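# Drape patch cord across both cable-manager fingers

## Task

Lay the patch cord over both fingers of the cable manager so it sits behind the finger tips and no part of it sags more than a little lower than its plugs. It only counts if the cord stays there on its own with the robot released and moved away, and the cord must have come to rest when it is checked. At no moment may the cord be pushed into the solid body of a cable-manager finger, a plug's boot or the switch face. Finish by opening the grippers and withdrawing the arms.

## Robot and tools

Robot: two 6-joint arms with parallel grippers, named left_arm and right_arm. left_arm's base sits at about (-0.022, +0.267, 0) m and right_arm's at about (-0.007, -0.306, 0) m, both facing roughly +x with small yaw. The scene frame has its origin on the table top midway between the arms, +z up, +x pointing out over the table, and left_arm on the +y side. The names left and right do not refer to image sides.

execute_actions takes "actions", a list holding zero or one item, plus optional "pictures" (true/false; pictures come by default).
- Empty list: no motion, just returns the current state.
- Motion item: {"rows": [...], "steps": n}. n is 1 to 15 control steps of 1/30 s each (default 15). rows holds 1 to 15 rows; each row is used for one step and the final row repeats if there are fewer rows than steps.
- Wait item: {"steps": n} with no rows, n up to 300; it returns once n steps have elapsed since the previous result, and your reply time is included in that count.
A refused call moves nothing.

Each row is one flat list of 14 numbers covering both arms, always all 14 even if one arm is idle: left_arm waist, shoulder, elbow, wrist pitch, wrist yaw, wrist roll, gripper opening, then the same seven for right_arm. The six joint values are absolute joint target angles in radians (the same quantities printed under Joint positions), not offsets. Ranges per arm: waist -2.880..2.880, shoulder 0.000..3.142, elbow 0.000..3.019, wrist pitch -1.693..1.571, wrist yaw -1.571..1.571, wrist roll -2.094..2.094. A target more than 0.019 rad outside a range, and farther out than the joint's last reported angle, gets the call refused. Actual limits may differ from the stated ones by up to 0.019 rad; a target past the real end is clipped there and the result prints "joint sent to its limit" (possibly about an earlier, still-running action). Missing that line does not prove there is more room.
The opening is an absolute value from -1 (closed) to +1 (fully open, 0.094 m between pads). Away from the ends, the fingers go to where grip_measured would equal your number. To hold something, command about 0.03 below its grip_measured value; a smaller gap grips more gently. Pads push up to roughly 50-62 N each (some less, and less on parts thinner than about 2 mm), with a brief higher spike on first contact. Gripper readings may carry a fixed error of up to about 1 mm.

Motion limits: each step, a joint's target is held within a set distance of its measured angle (waist 0.264, shoulder 0.32, elbow 0.276, wrist pitch 0.33, wrist yaw 0.186, wrist roll 0.522 rad), and if the targets would shift the gripper more than 70 mm from where it is, all of that arm's targets are pulled back proportionally. Distant targets therefore take several calls. Between calls the arms keep heading for the last row sent, until everything has nearly stopped or a step is HELD; after that only a new action moves them further, though fingers already moving finish their travel.

Result lines: the state line "left_arm: ... | right_arm: ..." gives each gripper's end_effector_position (metres, scene frame) and end_effector_quat_wxyz. This point lies between the finger pads, about 1 cm behind the tips; the fingers point along the gripper's +z and close along its y. Printed positions can be off, more so at long reach. Joint positions and Joint velocities list, per arm, the six joints (rad, rad/s) then the pad gap (m, m/s). grip_measured is the measured opening on the command scale. Joint torques are total drive outputs in joint order without the gripper; they are nonzero in free air and carry offsets, scale errors, friction and noise. "joint command not followed" means the clearance check altered or blocked joint targets on some steps; HELD marks steps where your row (or part) was not sent. A MOTOR HOT line appears from 85 °C; at 100 °C the arm's motors and gripper let go until cooled (OVER-TEMPERATURE FAULT) and the arm drops, so avoid holding loads longer than needed.

Cameras: cam_head_left, cam_head_right, cam_high, cam_low (672x504 each) and cam_left_wrist, cam_right_wrist (504x504 fisheye), in that order; calibrations come as OpenCV K, D and T_world_to_cam, with small per-scene errors. zoom_image takes "camera" (one of those names) and "region" [x0, y0, x1, y1] in that image's pixels, origin top-left, no larger than 504x504; it enlarges the latest picture. read_manual (optional "section", only "licences") just returns licence text. finished_scene takes "scene", the integer number of the scene being closed; it is final and reports whether the goal was met. Replying without any tool call ends the run.

Cautions: do not ram the cord into the cable-manager fingers, plug boots or switch face; do not let the arms collide or press on each other; do not drop or knock anything off the table; avoid slips, slams and hard pushes. Loose objects may occasionally get a small shove from outside. Make sure the cord rests on the fingers unsupported and is still before releasing, backing off, and calling finished_scene. Quick, smooth motion with little effort is preferred.

Each tool is called after "Request:" as name([rows], argument=value, ...), one row to a line, values as JSON.

## Session

Request:
execute_actions(actions=[])

Scene clock: 0.00 s of 5233.50 s.
left_arm: end_effector_position=(+0.2360, +0.4590, +0.1611) grip_measured=+1.000 end_effector_quat_wxyz=(-0.144, +0.799, -0.408, +0.418) | right_arm: end_effector_position=(+0.3582, +0.0587, +0.2211) grip_measured=+1.000 end_effector_quat_wxyz=(+0.109, +0.351, +0.751, +0.549)
Joint positions: left_arm=[ 1.021  0.956  0.562 -0.722  0.826 -1.354  0.094] | right_arm=[ 0.547  1.242  0.699  0.152 -0.203  1.729  0.094]
Joint velocities: left_arm=[ 0.005  0.005 -0.002 -0.007 -0.022  0.022  0.   ] | right_arm=[-0.015 -0.015 -0.002 -0.007 -0.037 -0.007  0.   ]
Joint torques (N m, as the arm reports them, + toward a larger angle): no reading

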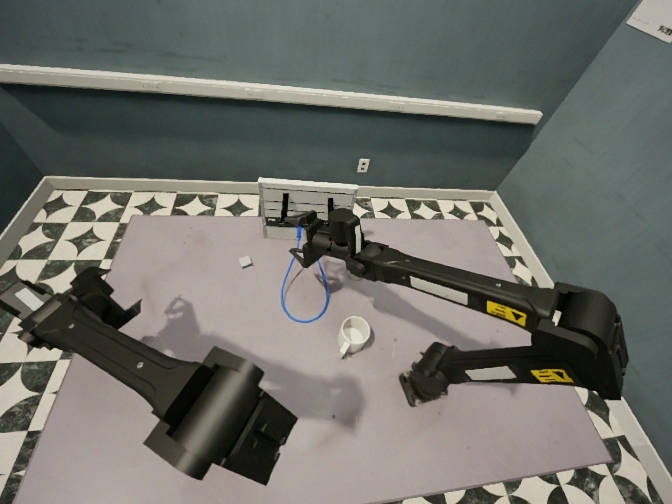

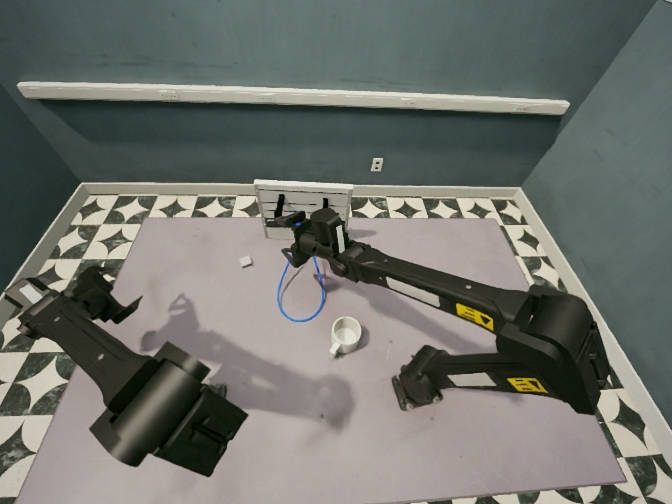

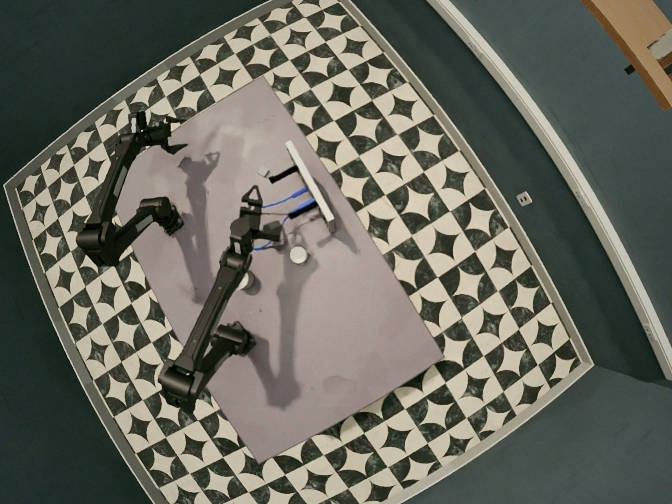

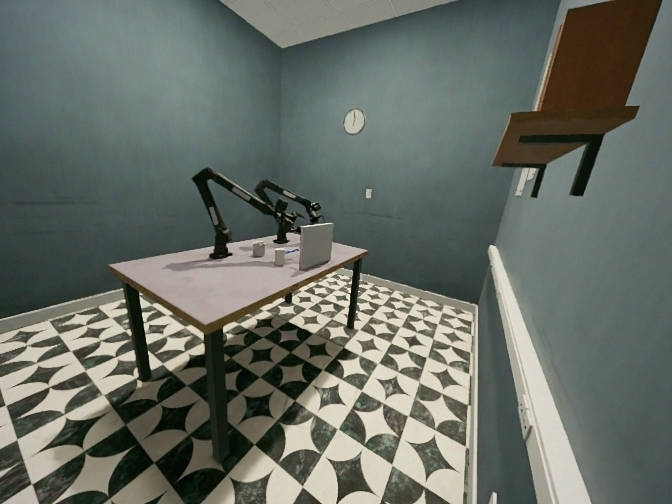

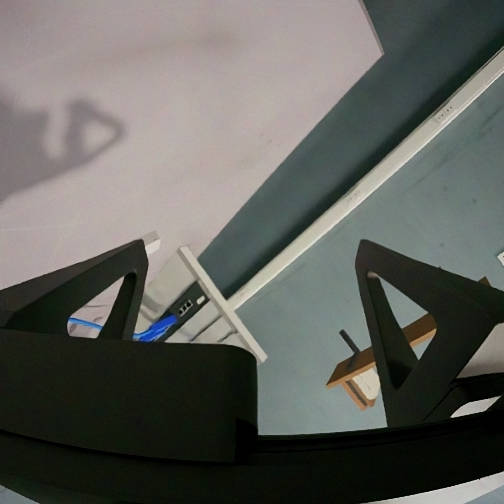

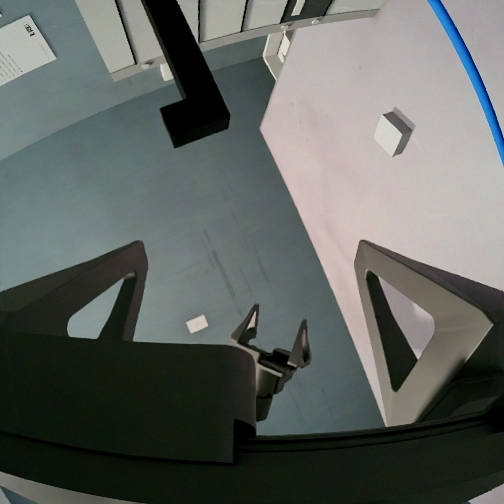

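Request:
execute_actions([
  {"rows":[[1.021,0.956,0.562,-0.722,0.826,-1.354,1,-0.3,1.0,0.7,0.0,0,0.5,1]],"steps":15},
], pictures=false)

Request:
execute_actions([
  {"steps":60},
])

Request:
zoom_image(camera="cam_head_left", region=[230,160,410,340])

Request:
zoom_image(camera="cam_head_right", region=[230,160,410,340])

Request:
zoom_image(camera="cam_high", region=[220,130,370,280])

Scene clock: 34.83 s of 5233.50 s.
left_arm: end_effector_position=(+0.2360, +0.4590, +0.1611) grip_measured=+1.000 end_effector_quat_wxyz=(-0.144, +0.799, -0.408, +0.418) | right_arm: end_effector_position=(+0.4680, -0.2895, +0.2940) grip_measured=+1.000 end_effector_quat_wxyz=(+0.528, +0.343, +0.727, +0.275)
Joint positions: left_arm=[ 1.021  0.956  0.562 -0.722  0.826 -1.354  0.094] | right_arm=[-0.138  1.01   0.686  0.03  -0.006  0.919  0.094]
Joint velocities: left_arm=[ 0.005 -0.005  0.012  0.017  0.022  0.007  0.   ] | right_arm=[-1.929 -0.005 -0.007 -0.061  0.037 -1.971  0.   ]
Joint torques (N m, as the arm reports them, + toward a larger angle): left_arm=[-0.45 -4.09  9.11  1.01  0.3   0.07] | right_arm=[ 0.33 -6.87 12.18  1.57  0.1  -0.05]
Steps of this call (steps 1 to 90: nothing new was sent; then 31.33 s passed at rest; steps 91 to 105: all 15 steps of this action). Readings (joint positions):
91: left_arm=[1.021 0.956 0.562 -0.722 0.826 -1.354] | right_arm=[0.539 1.236 0.699 0.140 -0.167 1.692]
92: left_arm=[1.021 0.956 0.562 -0.722 0.826 -1.354] | right_arm=[0.520 1.222 0.698 0.120 -0.128 1.648]
94: left_arm=[1.021 0.956 0.562 -0.722 0.826 -1.354] | right_arm=[0.449 1.182 0.698 0.089 -0.072 1.555]
98: left_arm=[1.021 0.956 0.562 -0.722 0.826 -1.354] | right_arm=[0.281 1.081 0.686 0.036 -0.049 1.366]
105: the state above

Scene clock: 36.83 s of 5233.50 s.
left_arm: end_effector_position=(+0.2360, +0.4590, +0.1611) grip_measured=+1.000 end_effector_quat_wxyz=(-0.144, +0.799, -0.408, +0.418) | right_arm: end_effector_position=(+0.4634, -0.3677, +0.2912) grip_measured=+1.000 end_effector_quat_wxyz=(+0.580, +0.254, +0.766, +0.111)
Joint positions: left_arm=[ 1.021  0.956  0.562 -0.722  0.826 -1.354  0.094] | right_arm=[-0.301  1.01   0.686  0.018  0.001  0.51   0.094]
Joint velocities: left_arm=[-0.015 -0.015 -0.012  0.007 -0.007 -0.051  0.   ] | right_arm=[ 0.015 -0.005  0.007  0.007 -0.022 -0.095  0.   ]
Joint torques (N m, as the arm reports them, + toward a larger angle): left_arm=[-0.47 -4.21  9.04  1.04  0.31  0.08] | right_arm=[ 0.79 -7.16 12.5   1.54 -0.08 -0.07]
Steps of this call (steps 1 to 45: the robot went on to your last target; steps 46 to 60: nothing new was sent). Readings (joint positions):
1: left_arm=[1.021 0.956 0.562 -0.722 0.826 -1.354] | right_arm=[-0.203 1.010 0.686 0.028 -0.003 0.841]
2: left_arm=[1.021 0.956 0.562 -0.722 0.826 -1.354] | right_arm=[-0.261 1.010 0.686 0.024 0.001 0.775]
4: left_arm=[1.021 0.956 0.562 -0.722 0.826 -1.354] | right_arm=[-0.330 1.010 0.686 0.019 0.006 0.681]
8: left_arm=[1.021 0.956 0.562 -0.722 0.826 -1.354] | right_arm=[-0.322 1.010 0.686 0.018 0.003 0.580]
60: the state above
All arms were judged still, so your last target was given up. Only a new action makes them travel on or press farther. Fingers that are still opening or closing keep moving.
camera_calibration (this result's frames):
cam_right_wrist: T_world_to_cam=[[-0.264984, -0.851748, -0.452005, -0.0602139], [-0.717128, 0.487446, -0.498121, 0.662164], [0.644601, 0.192151, -0.739978, 0.110804], [0, 0, 0, 1]] pos_world=[0.387477, -0.395348, 0.384613]

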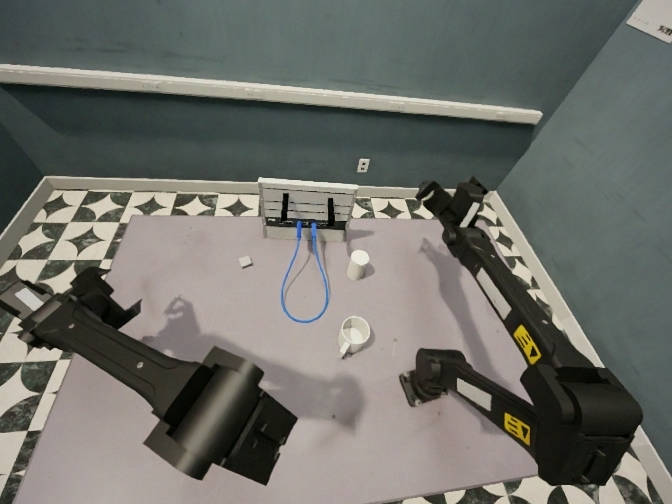

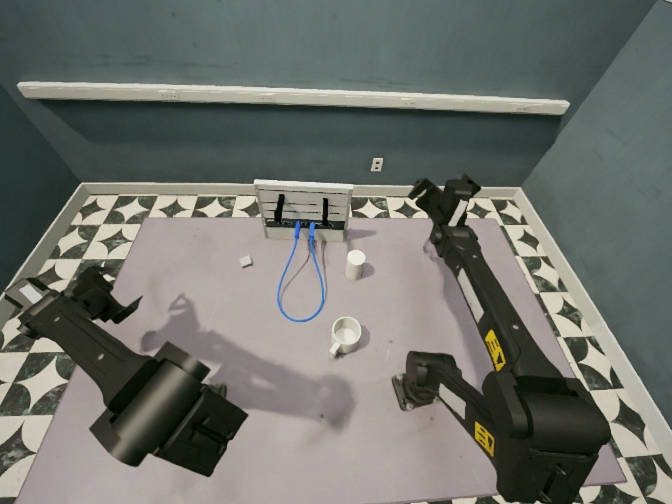

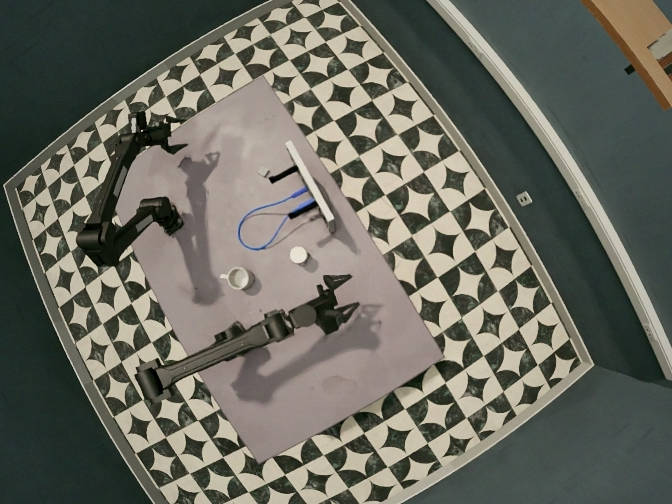

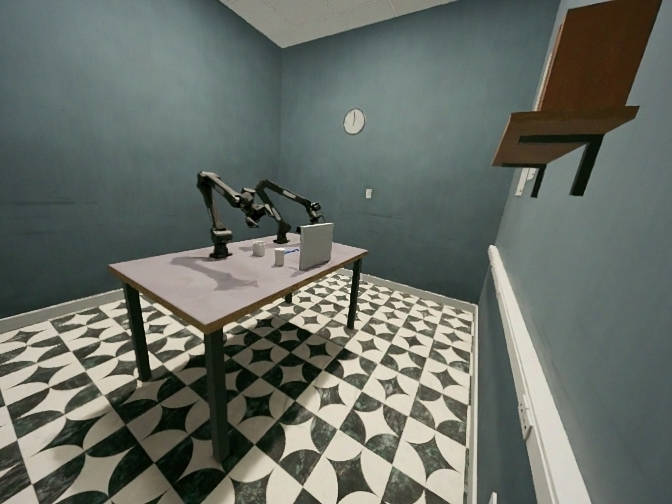

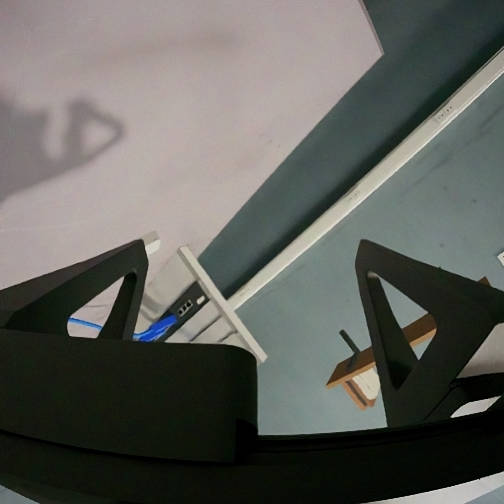

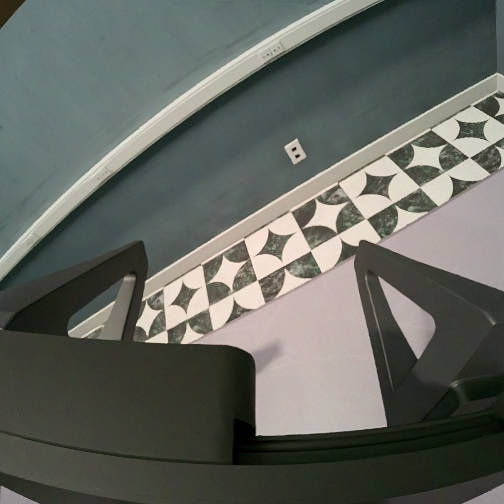

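Region (230, 160, 410, 340) of cam_head_left's 672x504 image, scaled by 2.800, with more detail than that image has.

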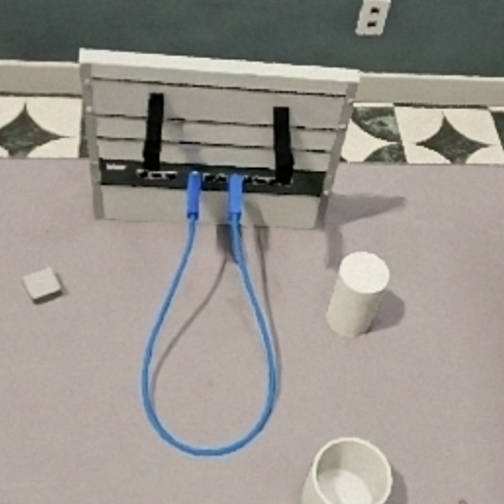

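Region (230, 160, 410, 340) of cam_head_right's 672x504 image, scaled by 2.800, with more detail than that image has.

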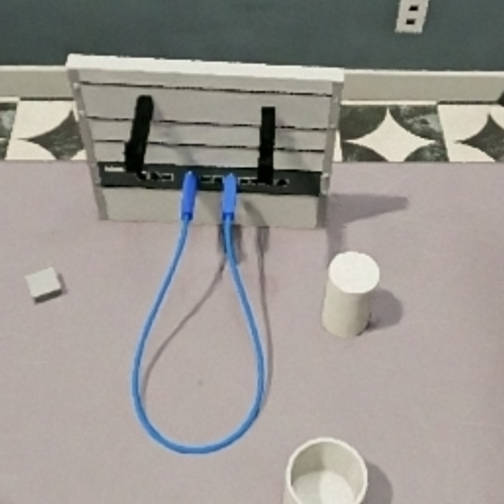

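Region (220, 130, 370, 280) of cam_high's 672x504 image, scaled by 3.360, with more detail than that image has.

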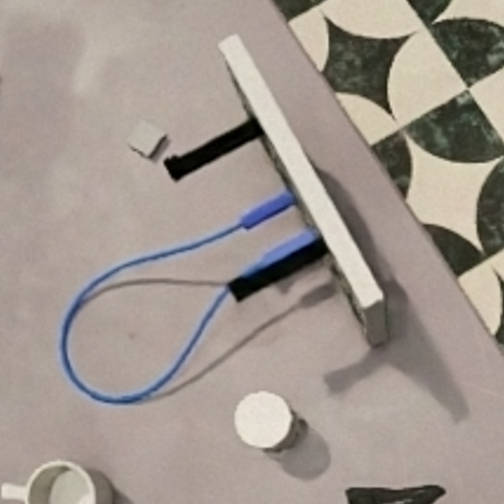

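Request:
execute_actions([
  {"rows":[[1.021,0.956,0.562,-0.722,0.826,-1.354,1,0.79,1.40,0.94,-1.0,0,-0.609,0.0]],"steps":15},
], pictures=false)

Request:
execute_actions([
  {"steps":40},
], pictures=false)

Request:
execute_actions([
  {"rows":[[1.021,0.956,0.562,-0.722,0.826,-1.354,1,0.79,1.50,0.945,-1.01,0,-0.609,0.0]],"steps":15},
], pictures=false)

Request:
execute_actions([
  {"steps":30},
])

Scene clock: 118.17 s of 5233.50 s.
left_arm: end_effector_position=(+0.2360, +0.4590, +0.1611) grip_measured=+1.000 end_effector_quat_wxyz=(-0.144, +0.799, -0.408, +0.418) | right_arm: end_effector_position=(+0.3627, -0.1284, +0.0799) grip_measured=+0.002 end_effector_quat_wxyz=(+0.130, -0.279, +0.951, +0.004)
Joint positions: left_arm=[ 1.021  0.956  0.562 -0.722  0.826 -1.354  0.094] | right_arm=[ 0.293  1.39   0.846 -0.767  0.039 -0.11   0.047]
Joint velocities: left_arm=[-0.005 -0.005 -0.007 -0.017 -0.007  0.051  0.   ] | right_arm=[ 0.239 -0.23   0.002 -1.678 -0.125 -1.868  0.001]
Joint torques (N m, as the arm reports them, + toward a larger angle): left_arm=[-0.19 -4.02  9.13  0.99  0.32  0.07] | right_arm=[13.21 -8.25 14.07  1.37 -0.8  -0.19]
Steps of this call (steps 1 to 90: nothing new was sent; then 77.83 s passed at rest; steps 91 to 105: all 15 steps of this action). Readings (joint positions):
91: left_arm=[1.021 0.956 0.562 -0.722 0.826 -1.354] | right_arm=[-0.290 1.020 0.695 -0.013 0.007 0.472]
92: left_arm=[1.021 0.956 0.562 -0.722 0.826 -1.354] | right_arm=[-0.266 1.041 0.715 -0.061 0.007 0.426]
94: left_arm=[1.021 0.956 0.562 -0.722 0.826 -1.354] | right_arm=[-0.194 1.113 0.761 -0.149 0.007 0.335]
98: left_arm=[1.021 0.956 0.562 -0.722 0.826 -1.354] | right_arm=[-0.018 1.276 0.823 -0.345 0.007 0.137]
105: the state above

Scene clock: 119.50 s of 5233.50 s.
left_arm: end_effector_position=(+0.2360, +0.4590, +0.1611) grip_measured=+1.000 end_effector_quat_wxyz=(-0.144, +0.799, -0.408, +0.418) | right_arm: end_effector_position=(+0.2081, +0.0007, +0.0843) grip_measured=+0.002 end_effector_quat_wxyz=(+0.039, -0.702, +0.711, +0.008)
Joint positions: left_arm=[ 1.021  0.956  0.562 -0.722  0.826 -1.354  0.094] | right_arm=[ 0.788  1.393  0.885 -0.983 -0.001 -0.598  0.047]
Joint velocities: left_arm=[ 0.005 -0.005  0.017 -0.012 -0.081  0.037  0.   ] | right_arm=[-0.005 -0.005  0.007 -0.007  0.022 -0.037 -0.   ]
Joint torques (N m, as the arm reports them, + toward a larger angle): left_arm=[-0.2  -4.1   9.12  1.    0.29  0.08] | right_arm=[ 0.72 -9.29 13.91  0.14 -0.01  0.  ]
Steps of this call (steps 1 to 40: the robot went on to your last target). Readings (joint positions):
1: left_arm=[1.021 0.956 0.562 -0.722 0.826 -1.354] | right_arm=[0.315 1.385 0.846 -0.818 0.031 -0.170]
2: left_arm=[1.021 0.956 0.562 -0.722 0.826 -1.354] | right_arm=[0.354 1.385 0.846 -0.857 0.024 -0.224]
4: left_arm=[1.021 0.956 0.562 -0.722 0.826 -1.354] | right_arm=[0.463 1.387 0.846 -0.909 0.014 -0.313]
8: left_arm=[1.021 0.956 0.562 -0.722 0.826 -1.354] | right_arm=[0.715 1.390 0.857 -0.960 0.002 -0.452]
40: the state above

Scene clock: 120.00 s of 5233.50 s.
left_arm: end_effector_position=(+0.2360, +0.4590, +0.1611) grip_measured=+1.000 end_effector_quat_wxyz=(-0.144, +0.799, -0.408, +0.418) | right_arm: end_effector_position=(+0.2056, -0.0029, +0.0470) grip_measured=+0.002 end_effector_quat_wxyz=(-0.018, -0.702, +0.711, -0.003)
Joint positions: left_arm=[ 1.021  0.956  0.562 -0.722  0.826 -1.354  0.094] | right_arm=[ 0.788  1.511  0.898 -0.994 -0.001 -0.599  0.047]
Joint velocities: left_arm=[ 0.005 -0.005 -0.007 -0.002 -0.11  -0.007  0.   ] | right_arm=[-0.015 -0.005 -0.022  0.002  0.022 -0.037 -0.   ]
Joint torques (N m, as the arm reports them, + toward a larger angle): left_arm=[-0.34 -4.24  9.11  0.99  0.3   0.08] | right_arm=[  0.91 -11.62  12.6   -0.23  -0.05  -0.08]
Steps of this call (steps 1 to 15: all 15 steps of this action). Readings (joint positions):
1: left_arm=[1.021 0.956 0.562 -0.722 0.826 -1.354] | right_arm=[0.788 1.399 0.886 -0.986 -0.001 -0.599]
2: left_arm=[1.021 0.956 0.562 -0.722 0.826 -1.354] | right_arm=[0.788 1.412 0.891 -0.990 -0.001 -0.599]
4: left_arm=[1.021 0.956 0.562 -0.722 0.826 -1.354] | right_arm=[0.788 1.452 0.897 -0.991 -0.001 -0.599]
8: left_arm=[1.021 0.956 0.562 -0.722 0.826 -1.354] | right_arm=[0.788 1.508 0.898 -0.994 -0.001 -0.599]
15: the state above

Scene clock: 121.00 s of 5233.50 s.
left_arm: end_effector_position=(+0.2360, +0.4590, +0.1611) grip_measured=+1.000 end_effector_quat_wxyz=(-0.144, +0.799, -0.408, +0.418) | right_arm: end_effector_position=(+0.2056, -0.0029, +0.0470) grip_measured=+0.002 end_effector_quat_wxyz=(-0.018, -0.702, +0.711, -0.003)
Joint positions: left_arm=[ 1.021  0.956  0.562 -0.722  0.826 -1.354  0.094] | right_arm=[ 0.788  1.511  0.898 -0.994 -0.001 -0.599  0.047]
Joint velocities: left_arm=[-0.015 -0.005  0.022 -0.007  0.007  0.022  0.   ] | right_arm=[ 0.005  0.005 -0.002 -0.032  0.007  0.007 -0.001]
Joint torques (N m, as the arm reports them, + toward a larger angle): left_arm=[-0.34 -3.9   9.15  1.05  0.32  0.06] | right_arm=[  0.68 -12.02  12.47   0.04  -0.07   0.  ]
Steps of this call (steps 1 to 15: the robot went on to your last target; steps 16 to 30: nothing new was sent). Readings (joint positions):
1: left_arm=[1.021 0.956 0.562 -0.722 0.826 -1.354] | right_arm=[0.788 1.511 0.898 -0.994 -0.001 -0.599]
2: left_arm=[1.021 0.956 0.562 -0.722 0.826 -1.354] | right_arm=[0.788 1.511 0.898 -0.994 -0.001 -0.599]
4: left_arm=[1.021 0.956 0.562 -0.722 0.826 -1.354] | right_arm=[0.788 1.511 0.898 -0.994 -0.001 -0.599]
8: left_arm=[1.021 0.956 0.562 -0.722 0.826 -1.354] | right_arm=[0.788 1.511 0.898 -0.994 -0.001 -0.599]
30: the state above
All arms were judged still, so your last target was given up. Only a new action makes them travel on or press farther. Fingers that are still opening or closing keep moving.
camera_calibration (this result's frames):
cam_right_wrist: T_world_to_cam=[[0.999907, 0.0000955003, -0.0136386, -0.206353], [0.0084099, -0.791567, 0.611024, -0.0271971], [-0.0107375, -0.611082, -0.791494, 0.16108], [0, 0, 0, 1]] pos_world=[0.208292, 0.0769242, 0.141297]

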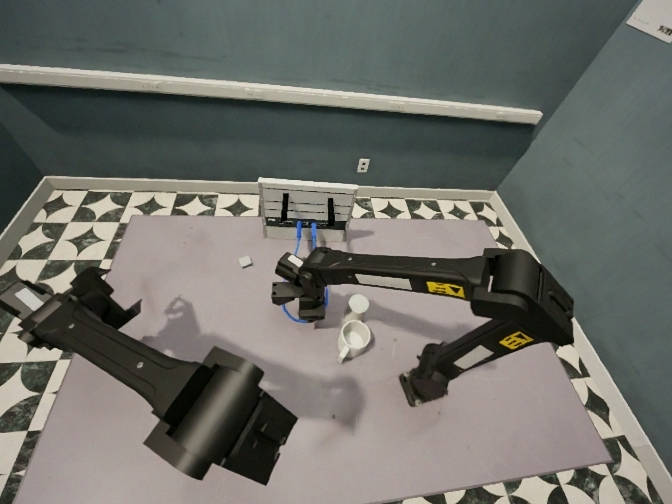

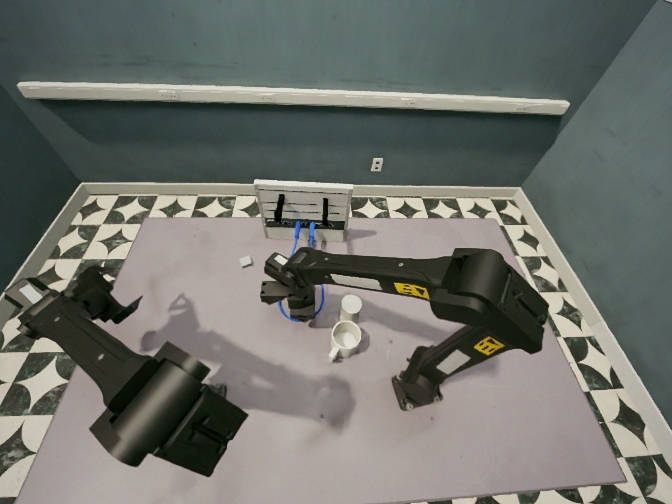

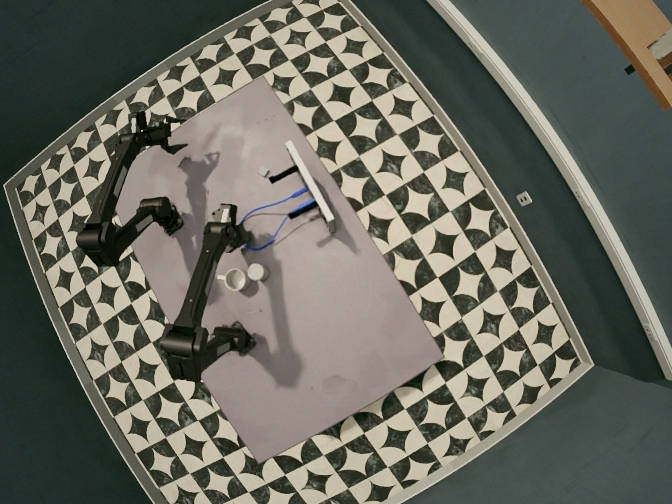

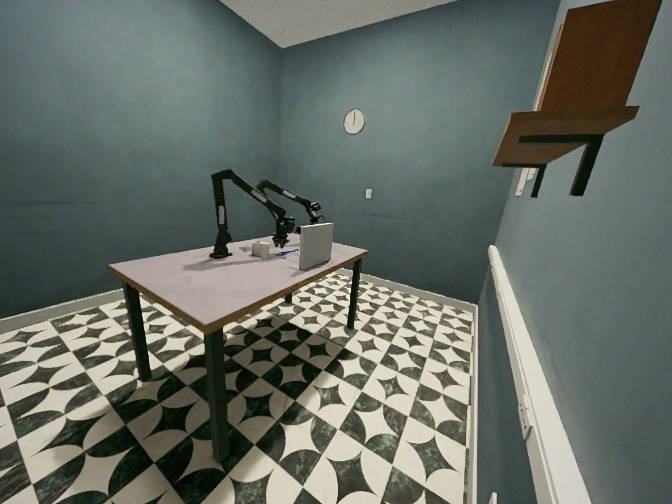

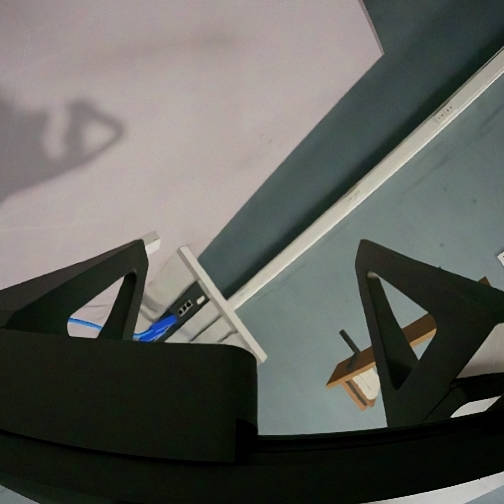

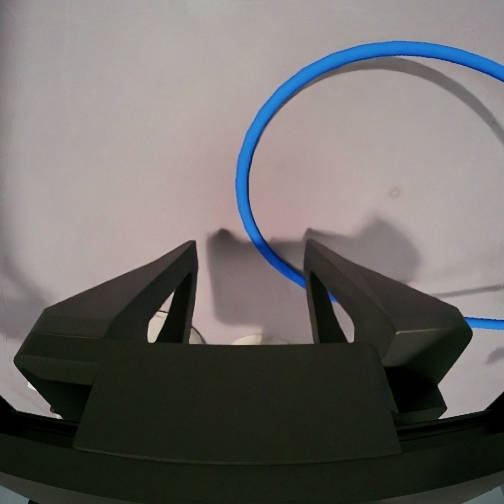

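Request:
execute_actions([
  {"rows":[[1.021,0.956,0.562,-0.722,0.826,-1.354,1,0.815,1.555,0.90,-0.875,0,-0.59,0.0]],"steps":15},
], pictures=false)

Request:
execute_actions([
  {"steps":15},
], pictures=false)

Scene clock: 135.60 s of 5233.50 s.
left_arm: end_effector_position=(+0.2360, +0.4590, +0.1611) grip_measured=+1.000 end_effector_quat_wxyz=(-0.144, +0.799, -0.408, +0.418) | right_arm: end_effector_position=(+0.2096, +0.0195, +0.0337) grip_measured=+0.002 end_effector_quat_wxyz=(+0.013, -0.711, +0.703, +0.003)
Joint positions: left_arm=[ 1.021  0.956  0.562 -0.722  0.826 -1.354  0.094] | right_arm=[ 0.812  1.547  0.897 -0.894 -0.001 -0.599  0.047]
Joint velocities: left_arm=[-0.015 -0.005 -0.002 -0.002  0.007 -0.066  0.   ] | right_arm=[ 0.015 -0.005 -0.002  0.007 -0.007  0.022  0.   ]
Joint torques (N m, as the arm reports them, + toward a larger angle): left_arm=[-0.17 -4.02  9.08  0.98  0.31  0.09] | right_arm=[  0.53 -11.39   8.5    1.42  -0.05   0.14]
Steps of this call (steps 1 to 90: nothing new was sent; then 11.10 s passed at rest; steps 91 to 105: all 15 steps of this action). Readings (joint positions):
91: left_arm=[1.021 0.956 0.562 -0.722 0.826 -1.354] | right_arm=[0.789 1.513 0.897 -0.976 -0.001 -0.599]
92: left_arm=[1.021 0.956 0.562 -0.722 0.826 -1.354] | right_arm=[0.793 1.517 0.897 -0.947 -0.001 -0.599]
94: left_arm=[1.021 0.956 0.562 -0.722 0.826 -1.354] | right_arm=[0.802 1.529 0.897 -0.907 -0.001 -0.599]
98: left_arm=[1.021 0.956 0.562 -0.722 0.826 -1.354] | right_arm=[0.812 1.546 0.897 -0.895 -0.001 -0.599]
105: the state above

Scene clock: 136.10 s of 5233.50 s.
left_arm: end_effector_position=(+0.2360, +0.4590, +0.1611) grip_measured=+1.000 end_effector_quat_wxyz=(-0.144, +0.799, -0.408, +0.418) | right_arm: end_effector_position=(+0.2096, +0.0195, +0.0337) grip_measured=+0.002 end_effector_quat_wxyz=(+0.013, -0.711, +0.703, +0.003)
Joint positions: left_arm=[ 1.021  0.956  0.562 -0.722  0.826 -1.354  0.094] | right_arm=[ 0.812  1.547  0.897 -0.894 -0.001 -0.599  0.047]
Joint velocities: left_arm=[-0.005  0.005  0.032 -0.017 -0.007  0.007  0.   ] | right_arm=[ 0.005  0.005  0.007 -0.002 -0.022 -0.037 -0.001]
Joint torques (N m, as the arm reports them, + toward a larger angle): left_arm=[-0.27 -4.04  9.13  0.94  0.3   0.06] | right_arm=[  0.58 -10.91   8.35   1.53  -0.09   0.16]
Steps of this call (steps 1 to 15: the robot went on to your last target). Readings (joint positions):
1: left_arm=[1.021 0.956 0.562 -0.722 0.826 -1.354] | right_arm=[0.812 1.547 0.897 -0.894 -0.001 -0.599]
2: left_arm=[1.021 0.956 0.562 -0.722 0.826 -1.354] | right_arm=[0.812 1.547 0.897 -0.894 -0.001 -0.599]
4: left_arm=[1.021 0.956 0.562 -0.722 0.826 -1.354] | right_arm=[0.812 1.547 0.897 -0.894 -0.001 -0.599]
8: left_arm=[1.021 0.956 0.562 -0.722 0.826 -1.354] | right_arm=[0.812 1.547 0.897 -0.894 -0.001 -0.599]
15: the state above
All arms were judged still, so your last target was given up. Only a new action makes them travel on or press farther. Fingers that are still opening or closing keep moving.

Large friction deadband; going down the elbow tracks exactly.

Request:
execute_actions([
  {"rows":[[1.021,0.956,0.562,-0.722,0.826,-1.354,1,0.815,1.58,0.858,-0.835,0,-0.59,0.0]],"steps":15},
], pictures=false)

Request:
execute_actions([
  {"steps":10},
])

Scene clock: 144.20 s of 5233.50 s.
left_arm: end_effector_position=(+0.2360, +0.4590, +0.1611) grip_measured=+1.000 end_effector_quat_wxyz=(-0.144, +0.799, -0.408, +0.418) | right_arm: end_effector_position=(+0.2051, +0.0127, +0.0151) grip_measured=+0.002 end_effector_quat_wxyz=(+0.005, -0.711, +0.703, +0.001)
Joint positions: left_arm=[ 1.021  0.956  0.562 -0.722  0.826 -1.354  0.094] | right_arm=[ 0.812  1.572  0.865 -0.854 -0.001 -0.599  0.047]
Joint velocities: left_arm=[-0.005  0.005  0.007 -0.012 -0.022 -0.007  0.   ] | right_arm=[ 0.005 -0.015  0.007 -0.012 -0.022  0.022 -0.001]
Joint torques (N m, as the arm reports them, + toward a larger angle): left_arm=[-0.32 -3.9   9.14  1.    0.31  0.07] | right_arm=[  0.76 -11.49   7.07   1.64  -0.07   0.14]
Steps of this call (steps 1 to 90: nothing new was sent; then 4.60 s passed at rest; steps 91 to 105: all 15 steps of this action). Readings (joint positions):
91: left_arm=[1.021 0.956 0.562 -0.722 0.826 -1.354] | right_arm=[0.812 1.548 0.893 -0.885 -0.001 -0.599]
92: left_arm=[1.021 0.956 0.562 -0.722 0.826 -1.354] | right_arm=[0.812 1.549 0.887 -0.871 -0.001 -0.599]
94: left_arm=[1.021 0.956 0.562 -0.722 0.826 -1.354] | right_arm=[0.812 1.555 0.876 -0.858 -0.001 -0.599]
98: left_arm=[1.021 0.956 0.562 -0.722 0.826 -1.354] | right_arm=[0.812 1.570 0.865 -0.856 -0.001 -0.599]
105: the state above

Scene clock: 144.53 s of 5233.50 s.
left_arm: end_effector_position=(+0.2360, +0.4590, +0.1611) grip_measured=+1.000 end_effector_quat_wxyz=(-0.144, +0.799, -0.408, +0.418) | right_arm: end_effector_position=(+0.2051, +0.0127, +0.0151) grip_measured=+0.002 end_effector_quat_wxyz=(+0.005, -0.711, +0.703, +0.001)
Joint positions: left_arm=[ 1.021  0.956  0.562 -0.722  0.826 -1.354  0.094] | right_arm=[ 0.812  1.572  0.865 -0.854 -0.001 -0.599  0.047]
Joint velocities: left_arm=[ 0.005  0.015 -0.017  0.012  0.007  0.066  0.   ] | right_arm=[-0.005 -0.015 -0.007  0.017 -0.007  0.051  0.   ]
Joint torques (N m, as the arm reports them, + toward a larger angle): left_arm=[-0.31 -4.01  9.12  1.04  0.3   0.07] | right_arm=[  0.73 -11.47   7.04   1.66  -0.1    0.13]
Steps of this call (steps 1 to 10: the robot went on to your last target). Readings (joint positions):
1: left_arm=[1.021 0.956 0.562 -0.722 0.826 -1.354] | right_arm=[0.812 1.572 0.865 -0.854 -0.001 -0.599]
2: left_arm=[1.021 0.956 0.562 -0.722 0.826 -1.354] | right_arm=[0.812 1.572 0.865 -0.854 -0.001 -0.599]
4: left_arm=[1.021 0.956 0.562 -0.722 0.826 -1.354] | right_arm=[0.812 1.572 0.865 -0.854 -0.001 -0.599]
8: left_arm=[1.021 0.956 0.562 -0.722 0.826 -1.354] | right_arm=[0.812 1.572 0.865 -0.854 -0.001 -0.599]
10: the state above
camera_calibration (this result's frames):
cam_right_wrist: T_world_to_cam=[[0.999596, 0.0248955, 0.0137008, -0.206919], [0.0123119, -0.813967, 0.58078, 0.00456064], [0.0256108, -0.580377, -0.813945, 0.137815], [0, 0, 0, 1]] pos_world=[0.20325, 0.0888482, 0.11236]

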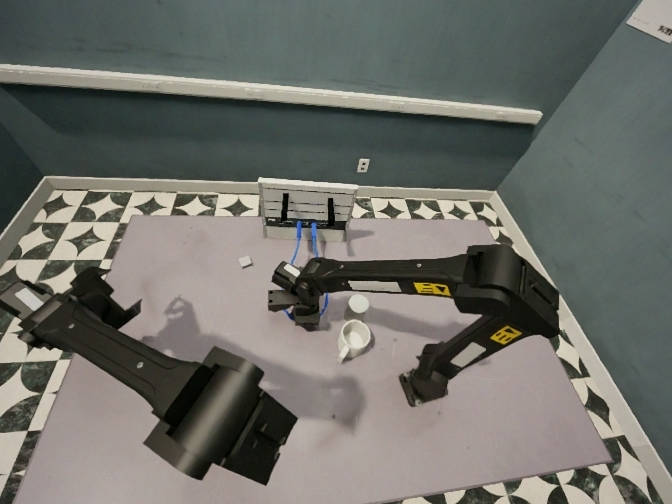

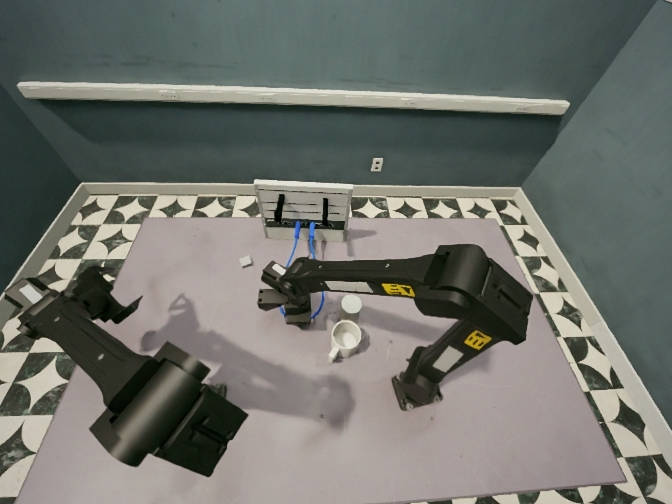

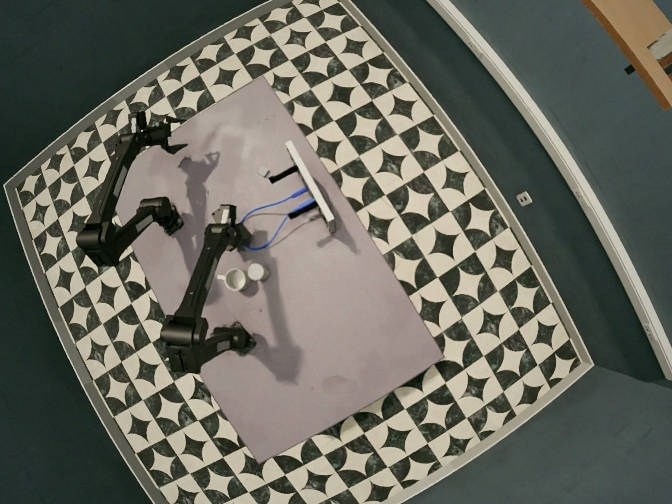

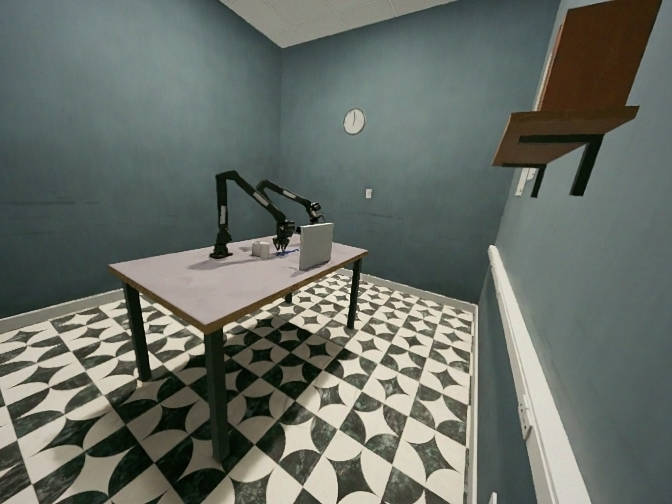

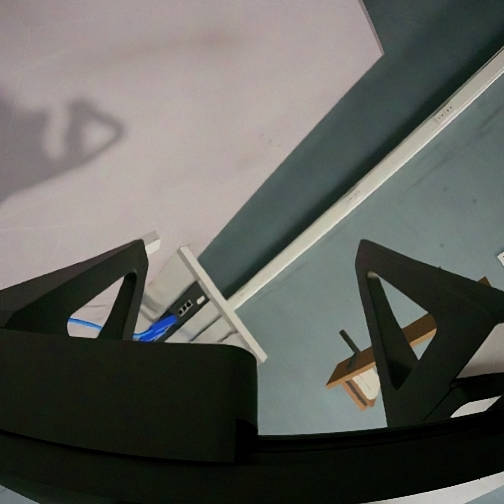

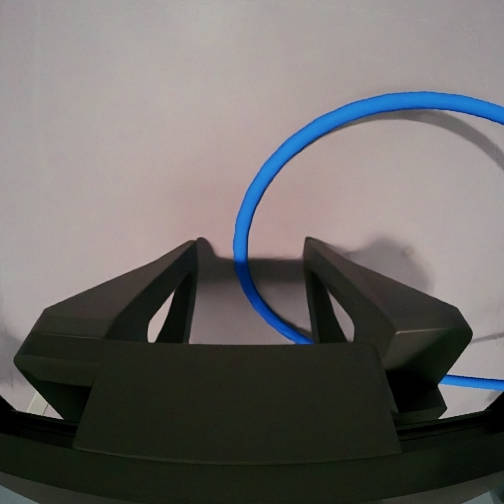

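Request:
execute_actions([
  {"rows":[[1.021,0.956,0.562,-0.722,0.826,-1.354,1,0.815,1.592,0.858,-0.825,0,-0.59,0.0]],"steps":12},
], pictures=false)

Request:
execute_actions([
  {"rows":[[1.021,0.956,0.562,-0.722,0.826,-1.354,1,0.815,1.592,0.858,-0.825,0,-0.59,-0.9]],"steps":15},
], pictures=false)

Request:
execute_actions([
  {"steps":10},
], pictures=false)

Scene clock: 159.47 s of 5233.50 s.
left_arm: end_effector_position=(+0.2360, +0.4590, +0.1611) grip_measured=+1.000 end_effector_quat_wxyz=(-0.144, +0.799, -0.408, +0.418) | right_arm: end_effector_position=(+0.2060, +0.0141, +0.0133) grip_measured=+0.002 end_effector_quat_wxyz=(+0.007, -0.711, +0.703, +0.002)
Joint positions: left_arm=[ 1.021  0.956  0.562 -0.722  0.826 -1.354  0.094] | right_arm=[ 0.812  1.577  0.865 -0.845 -0.001 -0.599  0.047]
Joint velocities: left_arm=[-0.005 -0.005 -0.012  0.007 -0.051 -0.081  0.   ] | right_arm=[-0.024 -0.005  0.002 -0.007 -0.051 -0.037 -0.001]
Joint torques (N m, as the arm reports them, + toward a larger angle): left_arm=[-0.13 -3.97  9.14  1.05  0.31  0.07] | right_arm=[  0.91 -10.3    6.86   1.42  -0.07   0.13]
Steps of this call (steps 1 to 15: the robot went on to your last target; steps 16 to 90: nothing new was sent; then 11.53 s passed at rest; steps 91 to 102: all 12 steps of this action). Readings (joint positions):
91: left_arm=[1.021 0.956 0.562 -0.722 0.826 -1.354] | right_arm=[0.812 1.572 0.865 -0.852 -0.001 -0.599]
92: left_arm=[1.021 0.956 0.562 -0.722 0.826 -1.354] | right_arm=[0.812 1.573 0.865 -0.849 -0.001 -0.599]
94: left_arm=[1.021 0.956 0.562 -0.722 0.826 -1.354] | right_arm=[0.812 1.574 0.865 -0.845 -0.001 -0.599]
98: left_arm=[1.021 0.956 0.562 -0.722 0.826 -1.354] | right_arm=[0.812 1.576 0.865 -0.845 -0.001 -0.599]
102: the state above

Scene clock: 159.97 s of 5233.50 s.
left_arm: end_effector_position=(+0.2360, +0.4590, +0.1611) grip_measured=+1.000 end_effector_quat_wxyz=(-0.144, +0.799, -0.408, +0.418) | right_arm: end_effector_position=(+0.2060, +0.0141, +0.0133) grip_measured=-0.898 end_effector_quat_wxyz=(+0.007, -0.711, +0.703, +0.002)
Joint positions: left_arm=[ 1.021  0.956  0.562 -0.722  0.826 -1.354  0.094] | right_arm=[ 0.812  1.577  0.865 -0.845 -0.001 -0.599  0.005]
Joint velocities: left_arm=[-0.005  0.005 -0.027 -0.007 -0.022  0.037  0.   ] | right_arm=[-0.015 -0.015  0.002 -0.017  0.022  0.007 -0.002]
Joint torques (N m, as the arm reports them, + toward a larger angle): left_arm=[-0.26 -4.06  9.11  1.03  0.29  0.08] | right_arm=[  0.72 -11.01   7.     1.64  -0.12   0.13]
Steps of this call (steps 1 to 15: all 15 steps of this action). Readings (joint positions):
1: left_arm=[1.021 0.956 0.562 -0.722 0.826 -1.354] | right_arm=[0.812 1.577 0.865 -0.845 -0.001 -0.599]
2: left_arm=[1.021 0.956 0.562 -0.722 0.826 -1.354] | right_arm=[0.812 1.577 0.865 -0.845 -0.001 -0.599]
4: left_arm=[1.021 0.956 0.562 -0.722 0.826 -1.354] | right_arm=[0.812 1.577 0.865 -0.845 -0.001 -0.599]
8: left_arm=[1.021 0.956 0.562 -0.722 0.826 -1.354] | right_arm=[0.812 1.577 0.865 -0.845 -0.001 -0.599]
15: the state above

Scene clock: 160.30 s of 5233.50 s.
left_arm: end_effector_position=(+0.2360, +0.4590, +0.1611) grip_measured=+1.000 end_effector_quat_wxyz=(-0.144, +0.799, -0.408, +0.418) | right_arm: end_effector_position=(+0.2060, +0.0141, +0.0133) grip_measured=-0.898 end_effector_quat_wxyz=(+0.007, -0.711, +0.703, +0.002)
Joint positions: left_arm=[ 1.021  0.956  0.562 -0.722  0.826 -1.354  0.094] | right_arm=[ 0.812  1.577  0.865 -0.845 -0.001 -0.599  0.005]
Joint velocities: left_arm=[-0.005 -0.005 -0.002 -0.007  0.037 -0.037  0.   ] | right_arm=[-0.005 -0.015  0.002  0.017  0.007  0.022  0.   ]
Joint torques (N m, as the arm reports them, + toward a larger angle): left_arm=[-0.31 -4.02  9.1   1.01  0.29  0.07] | right_arm=[  0.67 -10.51   7.02   1.41  -0.02   0.14]
Steps of this call (steps 1 to 10: the robot went on to your last target). Readings (joint positions):
1: left_arm=[1.021 0.956 0.562 -0.722 0.826 -1.354] | right_arm=[0.812 1.577 0.865 -0.845 -0.001 -0.599]
2: left_arm=[1.021 0.956 0.562 -0.722 0.826 -1.354] | right_arm=[0.812 1.577 0.865 -0.845 -0.001 -0.599]
4: left_arm=[1.021 0.956 0.562 -0.722 0.826 -1.354] | right_arm=[0.812 1.577 0.865 -0.845 -0.001 -0.599]
8: left_arm=[1.021 0.956 0.562 -0.722 0.826 -1.354] | right_arm=[0.812 1.577 0.865 -0.845 -0.001 -0.599]
10: the state above

Request:
execute_actions([
  {"rows":[[1.021,0.956,0.562,-0.722,0.826,-1.354,1,0.815,1.585,0.865,-0.835,0,-0.59,-0.95]],"steps":12},
])

Scene clock: 165.43 s of 5233.50 s.
left_arm: end_effector_position=(+0.2360, +0.4590, +0.1611) grip_measured=+1.000 end_effector_quat_wxyz=(-0.144, +0.799, -0.408, +0.418) | right_arm: end_effector_position=(+0.2060, +0.0141, +0.0133) grip_measured=-0.948 end_effector_quat_wxyz=(+0.007, -0.711, +0.703, +0.002)
Joint positions: left_arm=[ 1.021  0.956  0.562 -0.722  0.826 -1.354  0.094] | right_arm=[ 0.812  1.577  0.865 -0.845 -0.001 -0.599  0.002]
Joint velocities: left_arm=[ 0.005 -0.015 -0.002 -0.017  0.007 -0.007  0.   ] | right_arm=[ 0.005 -0.005  0.012 -0.017  0.051 -0.066 -0.   ]
Joint torques (N m, as the arm reports them, + toward a larger angle): left_arm=[-0.42 -4.04  9.09  1.08  0.31  0.08] | right_arm=[  0.96 -11.32   7.58   1.13  -0.07   0.15]
Steps of this call (steps 1 to 15: the robot went on to your last target; steps 16 to 90: nothing new was sent; then 1.73 s passed at rest; steps 91 to 102: all 12 steps of this action). Readings (joint positions):
91: left_arm=[1.021 0.956 0.562 -0.722 0.826 -1.354] | right_arm=[0.812 1.577 0.865 -0.845 -0.001 -0.599]
92: left_arm=[1.021 0.956 0.562 -0.722 0.826 -1.354] | right_arm=[0.812 1.577 0.865 -0.845 -0.001 -0.599]
94: left_arm=[1.021 0.956 0.562 -0.722 0.826 -1.354] | right_arm=[0.812 1.577 0.865 -0.845 -0.001 -0.599]
98: left_arm=[1.021 0.956 0.562 -0.722 0.826 -1.354] | right_arm=[0.812 1.577 0.865 -0.845 -0.001 -0.599]
102: the state above
camera_calibration (this result's frames):
cam_right_wrist: T_world_to_cam=[[0.999562, 0.0248434, 0.016109, -0.20788], [0.0109665, -0.815992, 0.577959, 0.00705516], [0.0275033, -0.577529, -0.815907, 0.136757], [0, 0, 0, 1]] pos_world=[0.203951, 0.0899024, 0.110852]

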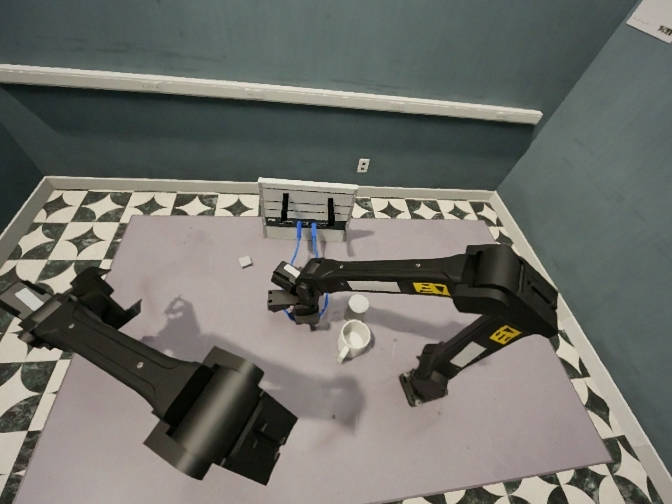

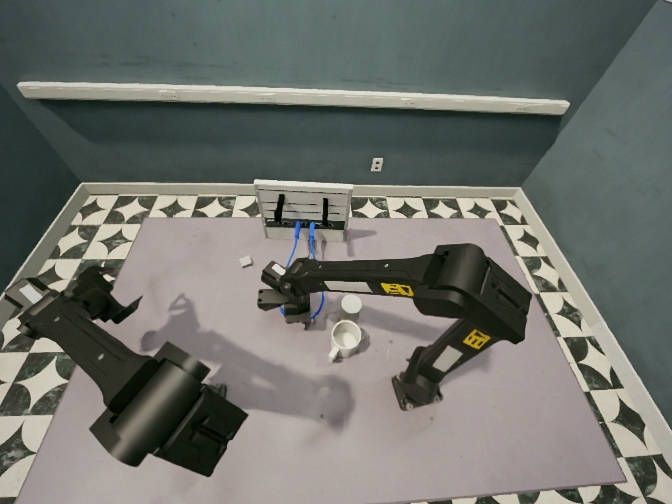

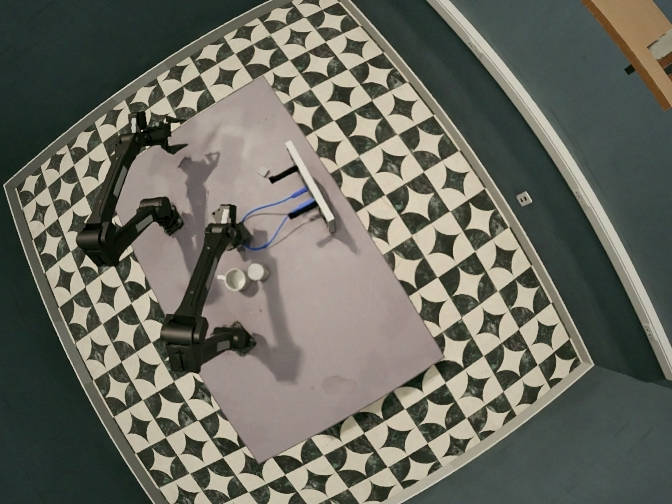

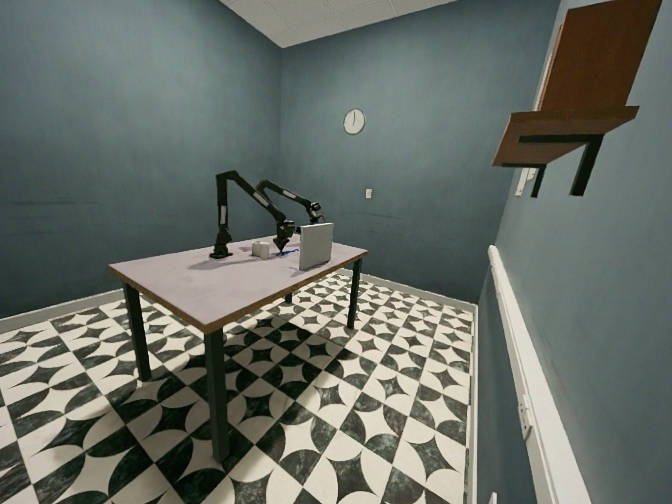

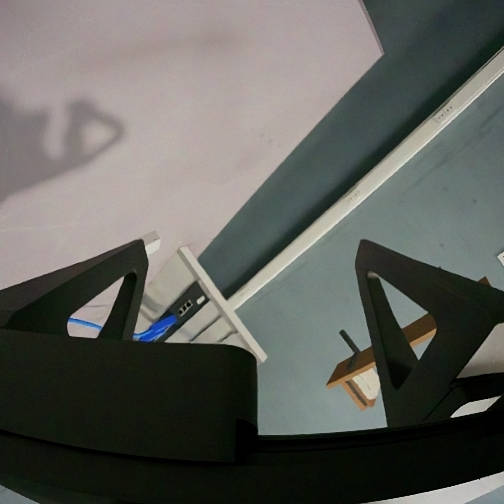

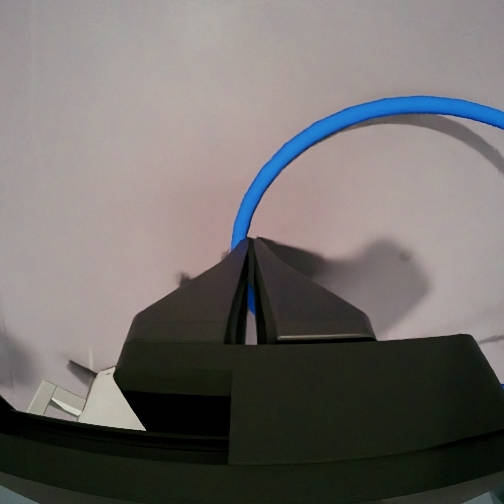

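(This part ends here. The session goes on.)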